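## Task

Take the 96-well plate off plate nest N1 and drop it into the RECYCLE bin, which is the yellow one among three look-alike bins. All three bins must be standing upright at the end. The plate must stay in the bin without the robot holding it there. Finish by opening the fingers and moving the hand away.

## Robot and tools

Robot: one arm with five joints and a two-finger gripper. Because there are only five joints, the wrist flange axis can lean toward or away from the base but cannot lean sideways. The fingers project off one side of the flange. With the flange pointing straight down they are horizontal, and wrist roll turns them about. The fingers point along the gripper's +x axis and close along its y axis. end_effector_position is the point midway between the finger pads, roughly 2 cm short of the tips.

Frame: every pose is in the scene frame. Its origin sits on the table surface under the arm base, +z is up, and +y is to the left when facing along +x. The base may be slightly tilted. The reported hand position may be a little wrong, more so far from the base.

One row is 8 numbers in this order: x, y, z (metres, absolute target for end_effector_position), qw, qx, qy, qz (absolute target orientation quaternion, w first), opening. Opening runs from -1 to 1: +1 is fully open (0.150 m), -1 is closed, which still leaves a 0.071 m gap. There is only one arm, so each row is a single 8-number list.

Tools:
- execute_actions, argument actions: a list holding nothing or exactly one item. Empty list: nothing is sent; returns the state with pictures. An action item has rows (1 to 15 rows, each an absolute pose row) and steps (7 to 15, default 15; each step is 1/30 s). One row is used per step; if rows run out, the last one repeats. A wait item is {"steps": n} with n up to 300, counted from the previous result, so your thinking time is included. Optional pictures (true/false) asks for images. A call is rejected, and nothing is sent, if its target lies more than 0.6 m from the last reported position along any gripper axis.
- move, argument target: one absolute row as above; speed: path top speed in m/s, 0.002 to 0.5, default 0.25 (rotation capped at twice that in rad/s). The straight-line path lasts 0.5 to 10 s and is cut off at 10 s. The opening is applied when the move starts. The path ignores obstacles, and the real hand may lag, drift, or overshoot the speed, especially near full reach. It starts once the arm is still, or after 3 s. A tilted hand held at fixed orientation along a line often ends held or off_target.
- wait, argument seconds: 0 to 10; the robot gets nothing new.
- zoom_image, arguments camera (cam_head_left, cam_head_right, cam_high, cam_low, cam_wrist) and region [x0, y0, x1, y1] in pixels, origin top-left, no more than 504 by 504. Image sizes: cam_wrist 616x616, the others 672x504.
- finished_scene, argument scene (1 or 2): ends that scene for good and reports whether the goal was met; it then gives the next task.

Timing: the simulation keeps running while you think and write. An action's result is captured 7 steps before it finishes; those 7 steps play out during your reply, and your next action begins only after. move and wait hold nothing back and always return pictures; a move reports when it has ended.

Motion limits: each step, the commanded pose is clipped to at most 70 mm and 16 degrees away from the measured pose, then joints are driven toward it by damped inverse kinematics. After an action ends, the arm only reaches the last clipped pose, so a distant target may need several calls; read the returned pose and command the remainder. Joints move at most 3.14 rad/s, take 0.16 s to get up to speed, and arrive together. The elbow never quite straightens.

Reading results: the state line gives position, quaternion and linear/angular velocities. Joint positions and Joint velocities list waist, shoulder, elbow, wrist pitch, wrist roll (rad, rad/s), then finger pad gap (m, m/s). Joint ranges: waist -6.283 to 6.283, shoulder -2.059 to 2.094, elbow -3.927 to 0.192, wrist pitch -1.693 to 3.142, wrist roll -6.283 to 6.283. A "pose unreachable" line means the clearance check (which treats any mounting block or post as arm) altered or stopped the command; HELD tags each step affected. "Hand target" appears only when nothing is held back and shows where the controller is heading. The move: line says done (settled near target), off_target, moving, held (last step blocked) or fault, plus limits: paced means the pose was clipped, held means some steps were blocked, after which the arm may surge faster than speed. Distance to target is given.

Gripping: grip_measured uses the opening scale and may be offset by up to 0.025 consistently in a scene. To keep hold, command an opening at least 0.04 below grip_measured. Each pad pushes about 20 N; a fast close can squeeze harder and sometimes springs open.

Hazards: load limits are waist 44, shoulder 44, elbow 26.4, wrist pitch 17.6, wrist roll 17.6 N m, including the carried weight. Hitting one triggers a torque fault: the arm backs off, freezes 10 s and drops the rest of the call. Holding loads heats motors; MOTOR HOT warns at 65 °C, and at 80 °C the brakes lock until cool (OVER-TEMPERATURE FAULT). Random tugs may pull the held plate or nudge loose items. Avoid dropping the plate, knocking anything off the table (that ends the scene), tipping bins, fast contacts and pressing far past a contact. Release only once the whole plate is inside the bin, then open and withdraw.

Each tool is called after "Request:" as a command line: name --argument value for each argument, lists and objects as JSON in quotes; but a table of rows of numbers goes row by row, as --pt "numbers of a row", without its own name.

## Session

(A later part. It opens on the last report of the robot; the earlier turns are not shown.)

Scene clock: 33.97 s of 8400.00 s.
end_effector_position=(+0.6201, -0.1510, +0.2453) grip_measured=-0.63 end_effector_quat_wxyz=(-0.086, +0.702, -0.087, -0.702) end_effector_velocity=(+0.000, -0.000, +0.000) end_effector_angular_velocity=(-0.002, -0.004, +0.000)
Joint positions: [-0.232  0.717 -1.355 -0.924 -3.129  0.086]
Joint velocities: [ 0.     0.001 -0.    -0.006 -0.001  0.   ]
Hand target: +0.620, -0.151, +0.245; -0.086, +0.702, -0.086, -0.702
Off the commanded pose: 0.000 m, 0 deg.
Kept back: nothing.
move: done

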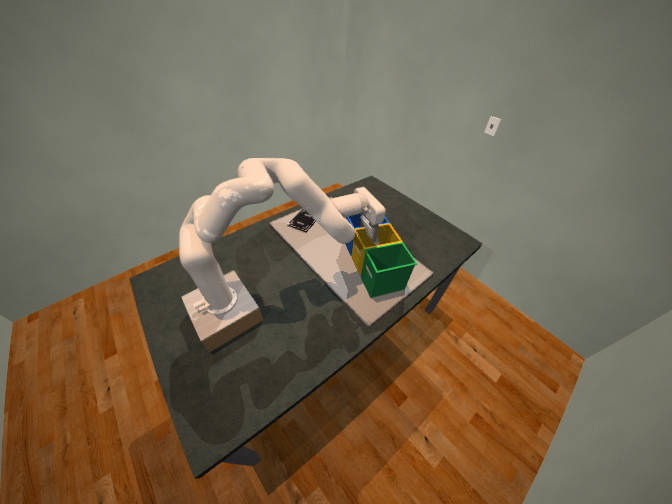

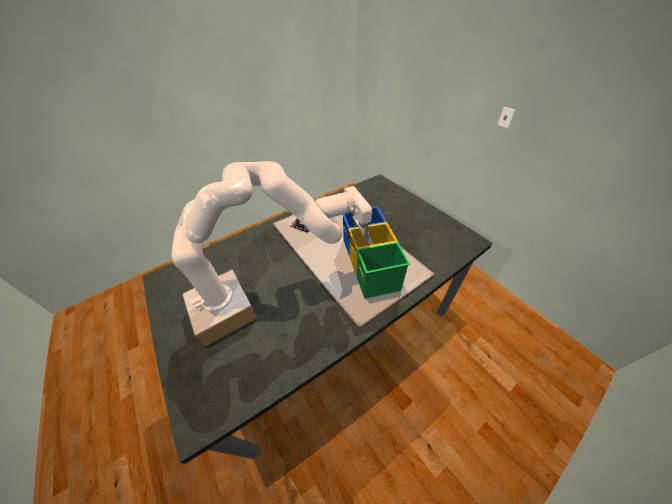

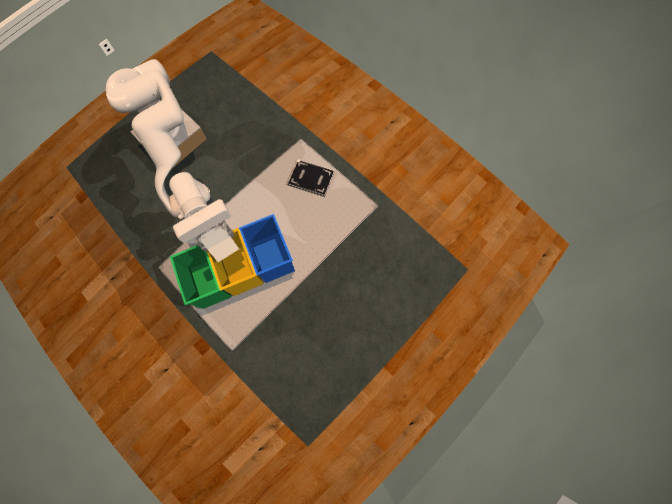

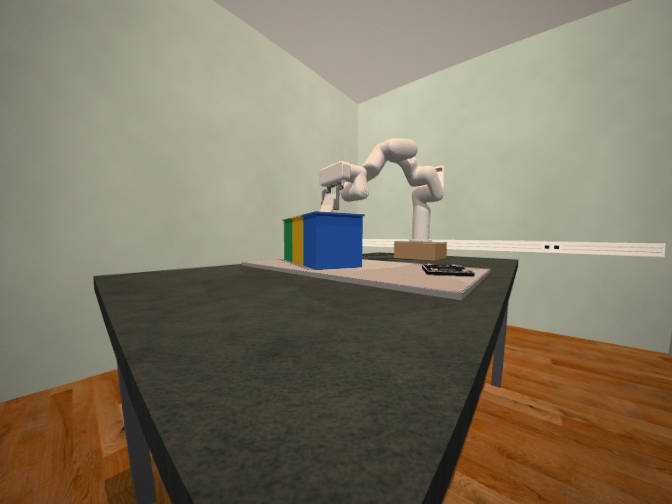

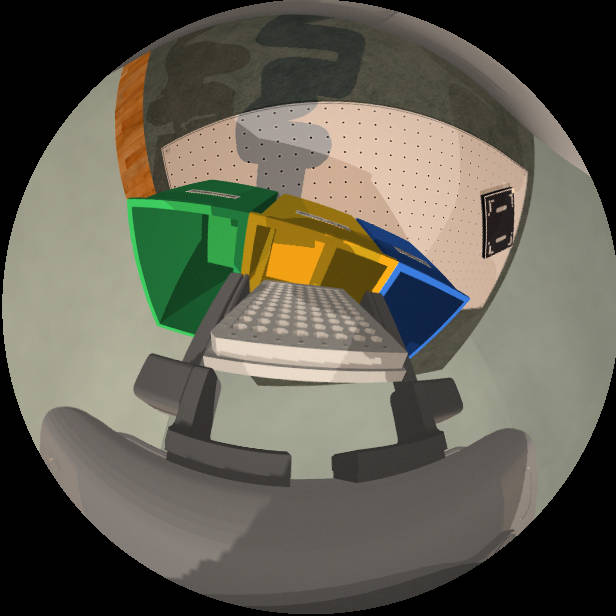

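Request:
move --target '[0.645,-0.158,0.235,0.096,-0.615,0.076,0.779,-0.9]' --speed 0.04

Request:
move --target '[0.645,-0.158,0.218,0.096,-0.615,0.076,0.779,-0.9]' --speed 0.02

Request:
zoom_image --camera "cam_head_left" --region '[290,150,450,270]'

Scene clock: 37.40 s of 8400.00 s.
end_effector_position=(+0.6449, -0.1578, +0.2350) grip_measured=-0.63 end_effector_quat_wxyz=(+0.097, -0.615, +0.077, +0.779) end_effector_velocity=(+0.001, -0.000, -0.001) end_effector_angular_velocity=(+0.002, +0.010, -0.000)
Joint positions: [-0.232  0.808 -1.596 -0.54  -3.13   0.086]
Joint velocities: [-0.     0.005 -0.011  0.016 -0.001  0.   ]
Hand target: +0.645, -0.158, +0.235; +0.097, -0.615, +0.077, +0.779
Off the commanded pose: 0.000 m, 0 deg.
Kept back: nothing.
move: done

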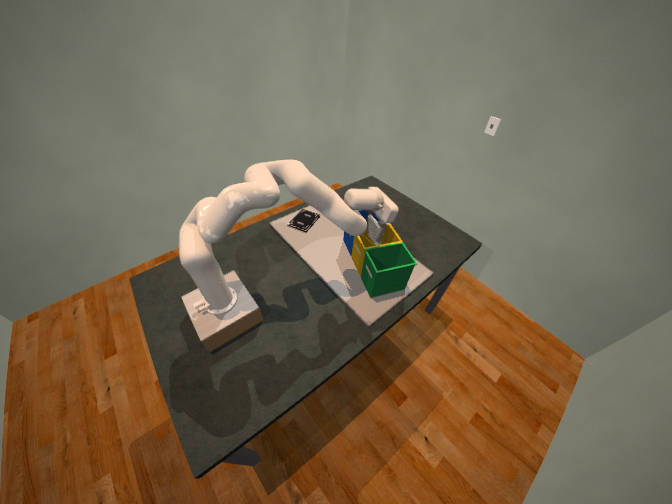

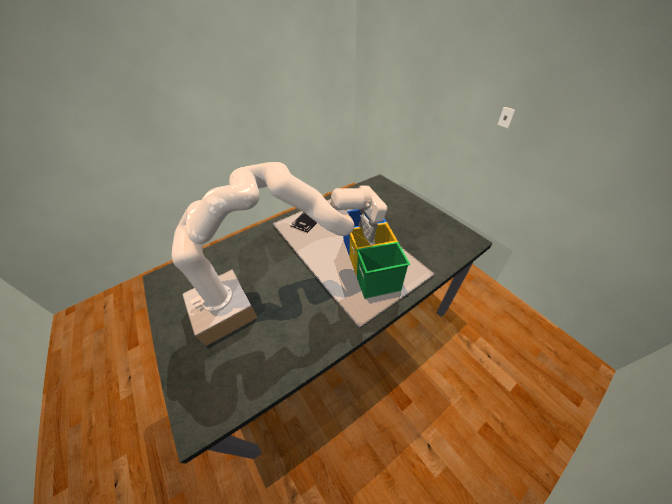

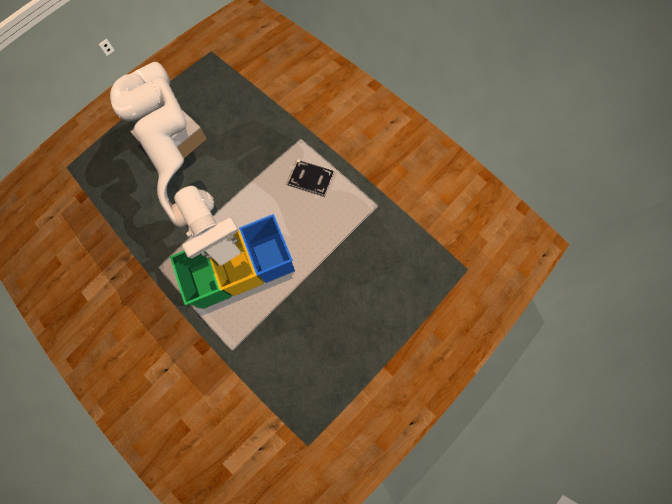

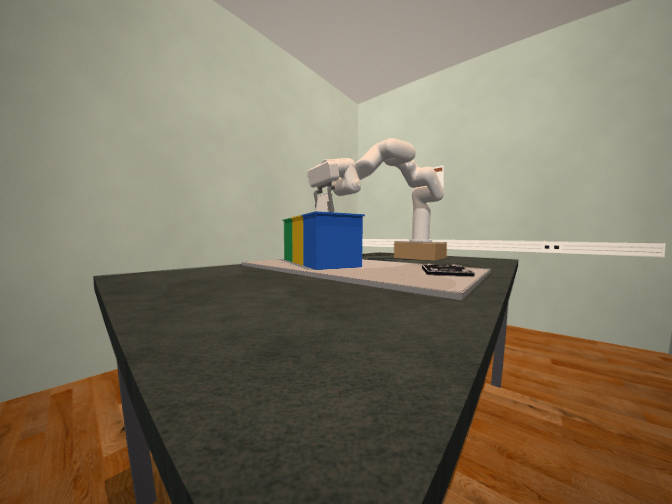

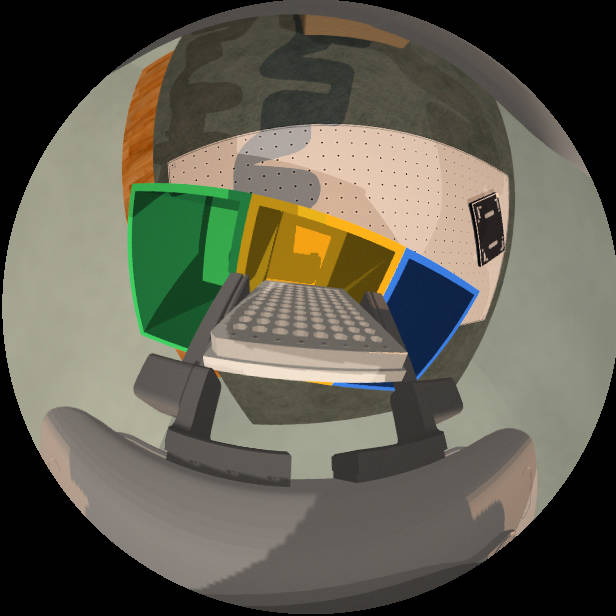

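Scene clock: 38.53 s of 8400.00 s.
end_effector_position=(+0.6450, -0.1579, +0.2181) grip_measured=-0.63 end_effector_quat_wxyz=(+0.097, -0.615, +0.077, +0.779) end_effector_velocity=(+0.001, +0.000, +0.001) end_effector_angular_velocity=(-0.001, -0.005, +0.000)
Joint positions: [-0.232  0.843 -1.604 -0.567 -3.13   0.086]
Joint velocities: [ 0.     0.001 -0.003 -0.002  0.    -0.   ]
Hand target: +0.645, -0.158, +0.218; +0.097, -0.615, +0.077, +0.779
Off the commanded pose: 0.000 m, 0 deg.
Kept back: nothing.
move: done

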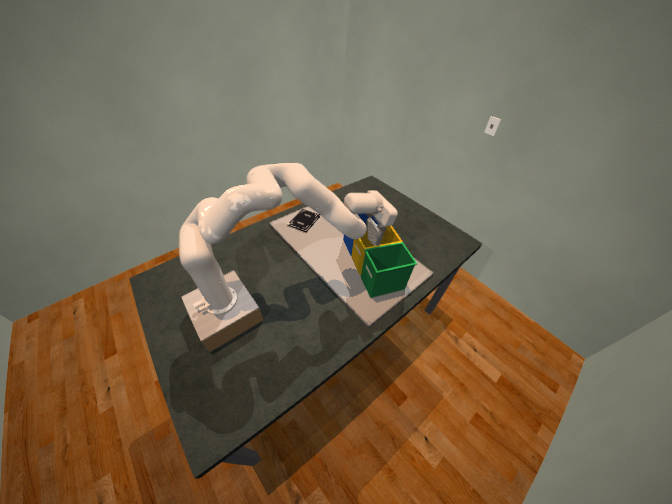

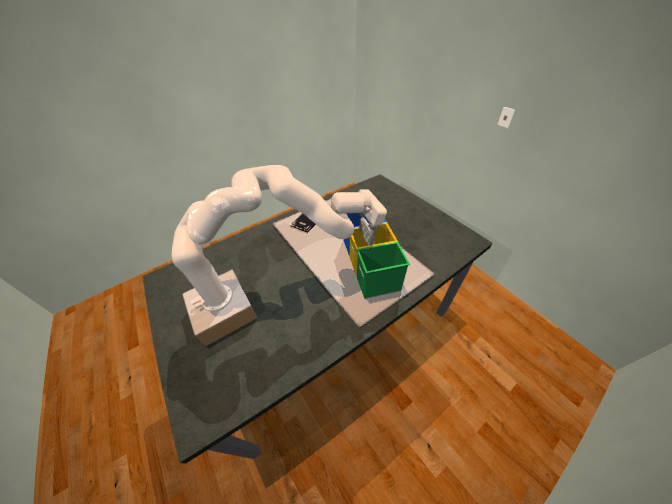

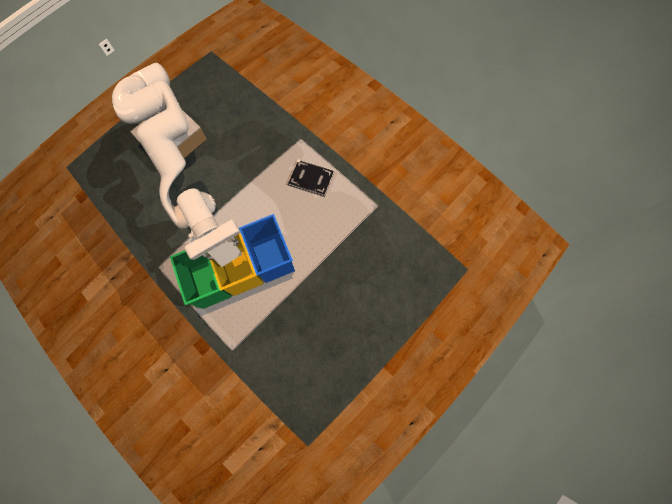

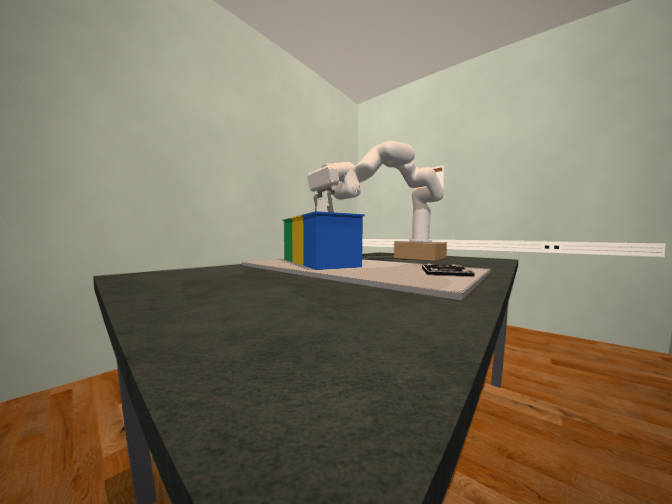

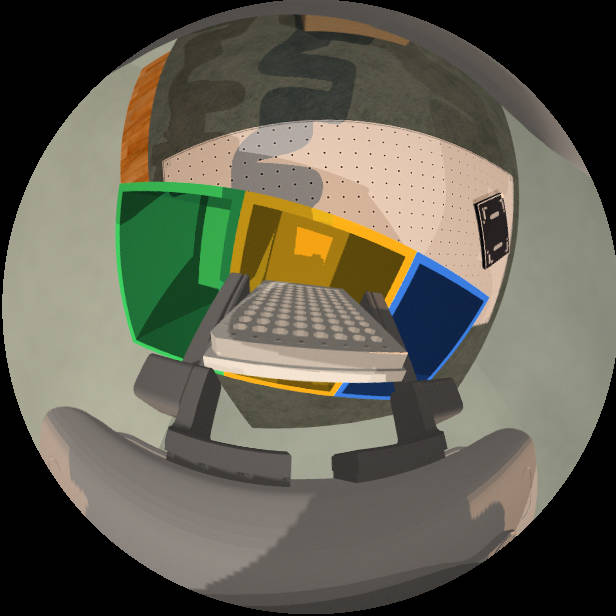

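Region (290, 150, 450, 270) of cam_head_left's 672x504 image, scaled by 3.150, with more detail than that image has; it fills the top 378 rows of this view, and the rest is white.

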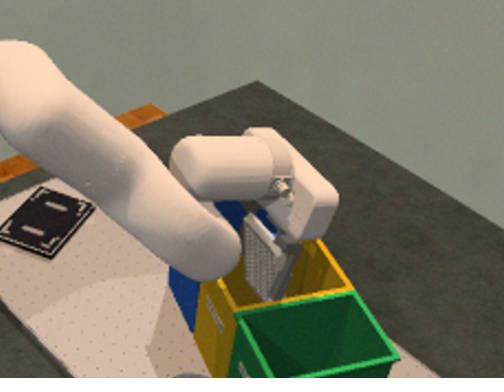

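Plate is well inside; release.

Request:
move --target '[0.645,-0.158,0.218,0.096,-0.615,0.076,0.779,-0.45]'

Request:
move --target '[0.645,-0.158,0.33,0.096,-0.615,0.076,0.779,-0.2]' --speed 0.1

Scene clock: 39.50 s of 8400.00 s.
end_effector_position=(+0.6450, -0.1579, +0.2180) grip_measured=-0.45 end_effector_quat_wxyz=(+0.097, -0.615, +0.077, +0.779) end_effector_velocity=(+0.000, +0.001, +0.000) end_effector_angular_velocity=(+0.000, +0.000, +0.001)
Joint positions: [-0.232  0.843 -1.604 -0.567 -3.13   0.093]
Joint velocities: [ 0.001  0.    -0.     0.    -0.     0.   ]
Hand target: +0.645, -0.158, +0.218; +0.097, -0.615, +0.077, +0.779
Off the commanded pose: 0.000 m, 0 deg.
Kept back: nothing.
move: done

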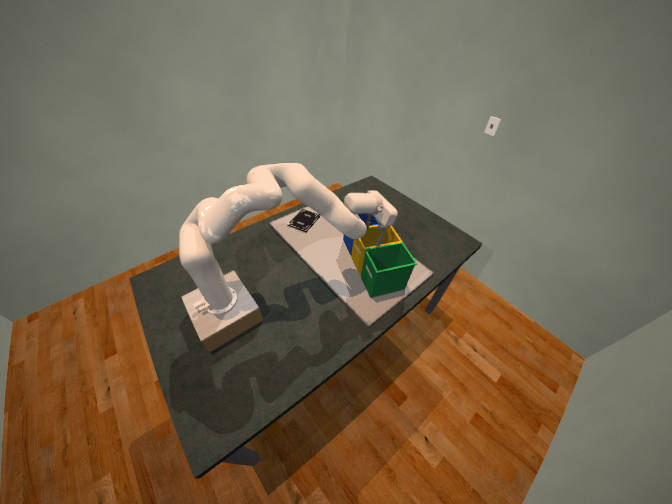

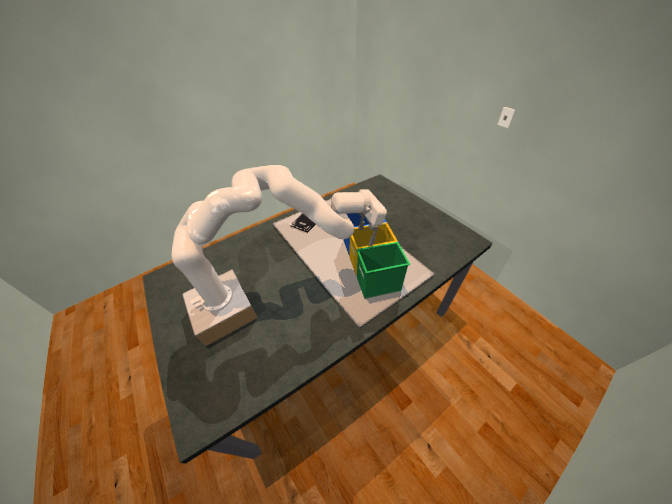

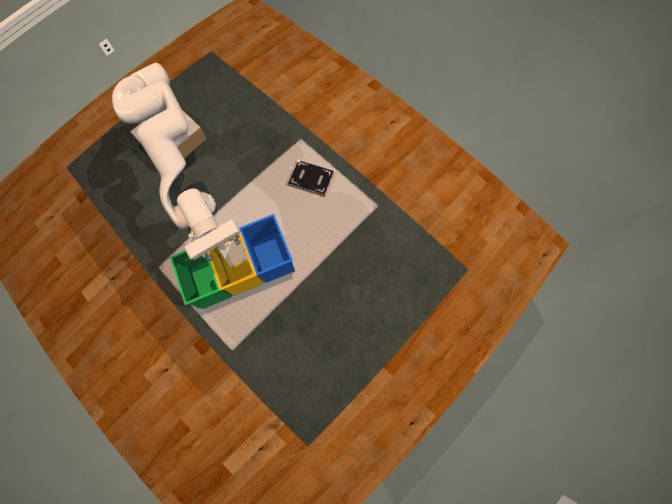

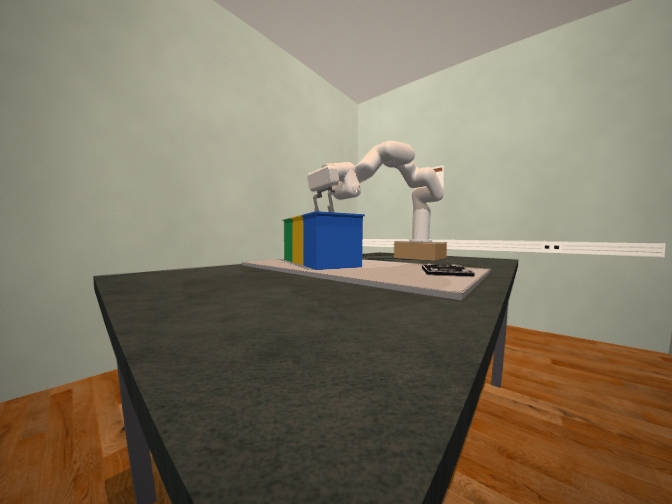

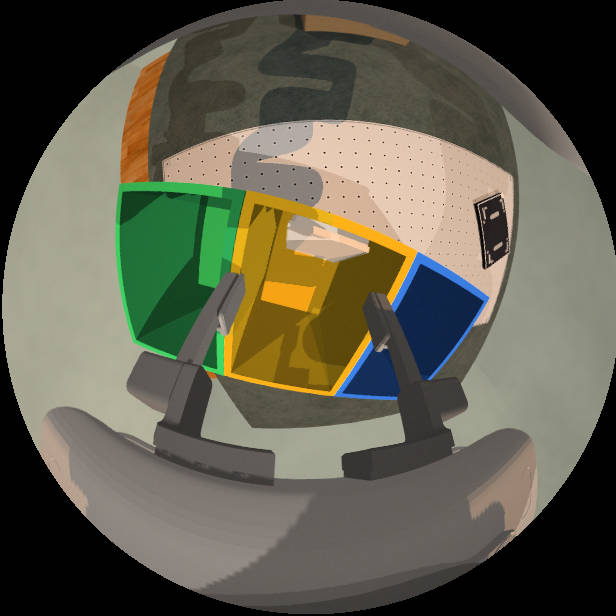

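Scene clock: 41.00 s of 8400.00 s.
end_effector_position=(+0.6449, -0.1579, +0.3292) grip_measured=-0.20 end_effector_quat_wxyz=(+0.097, -0.614, +0.078, +0.779) end_effector_velocity=(-0.000, +0.001, +0.002) end_effector_angular_velocity=(+0.001, +0.002, +0.001)
Joint positions: [-0.234  0.648 -1.622 -0.353 -3.13   0.103]
Joint velocities: [ 0.001 -0.003 -0.002  0.006  0.001  0.   ]
Hand target: +0.645, -0.158, +0.330; +0.097, -0.615, +0.078, +0.779
Off the commanded pose: 0.001 m, 0 deg.
Kept back: nothing.
move: done

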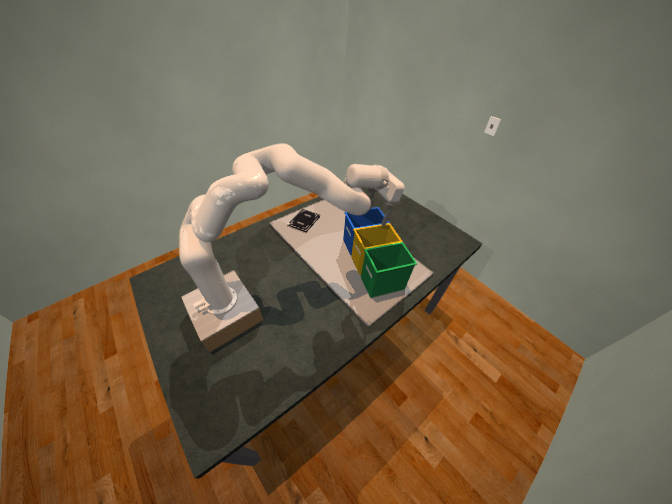

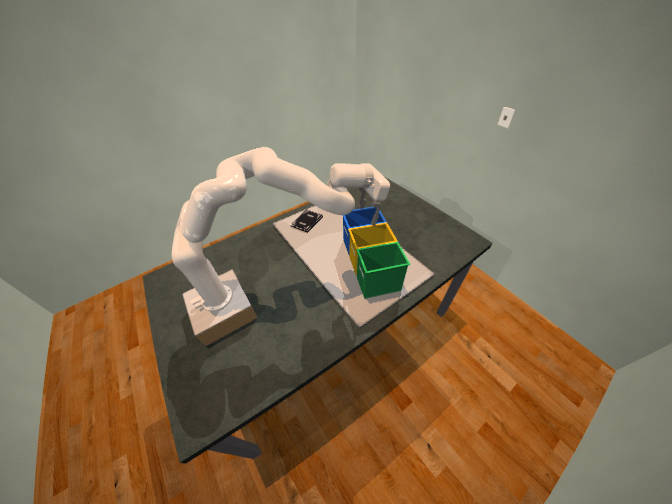

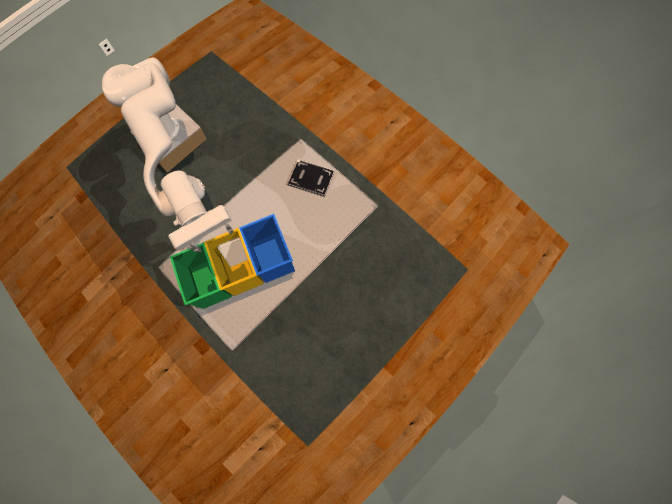

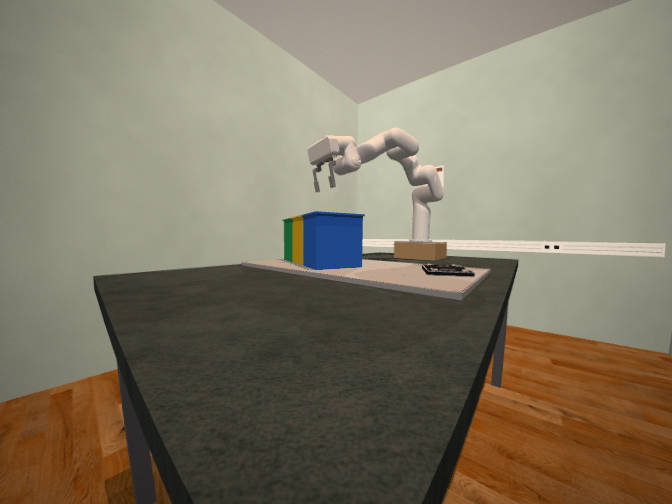

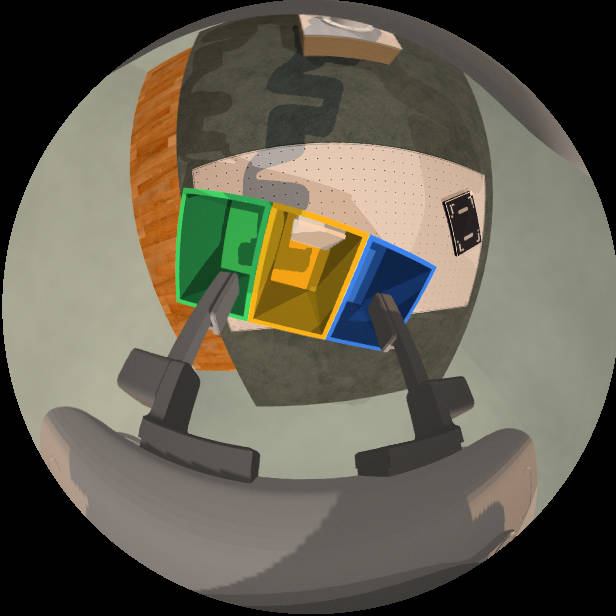

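Request:
finished_scene --scene 2

The scene is finished: the task was done.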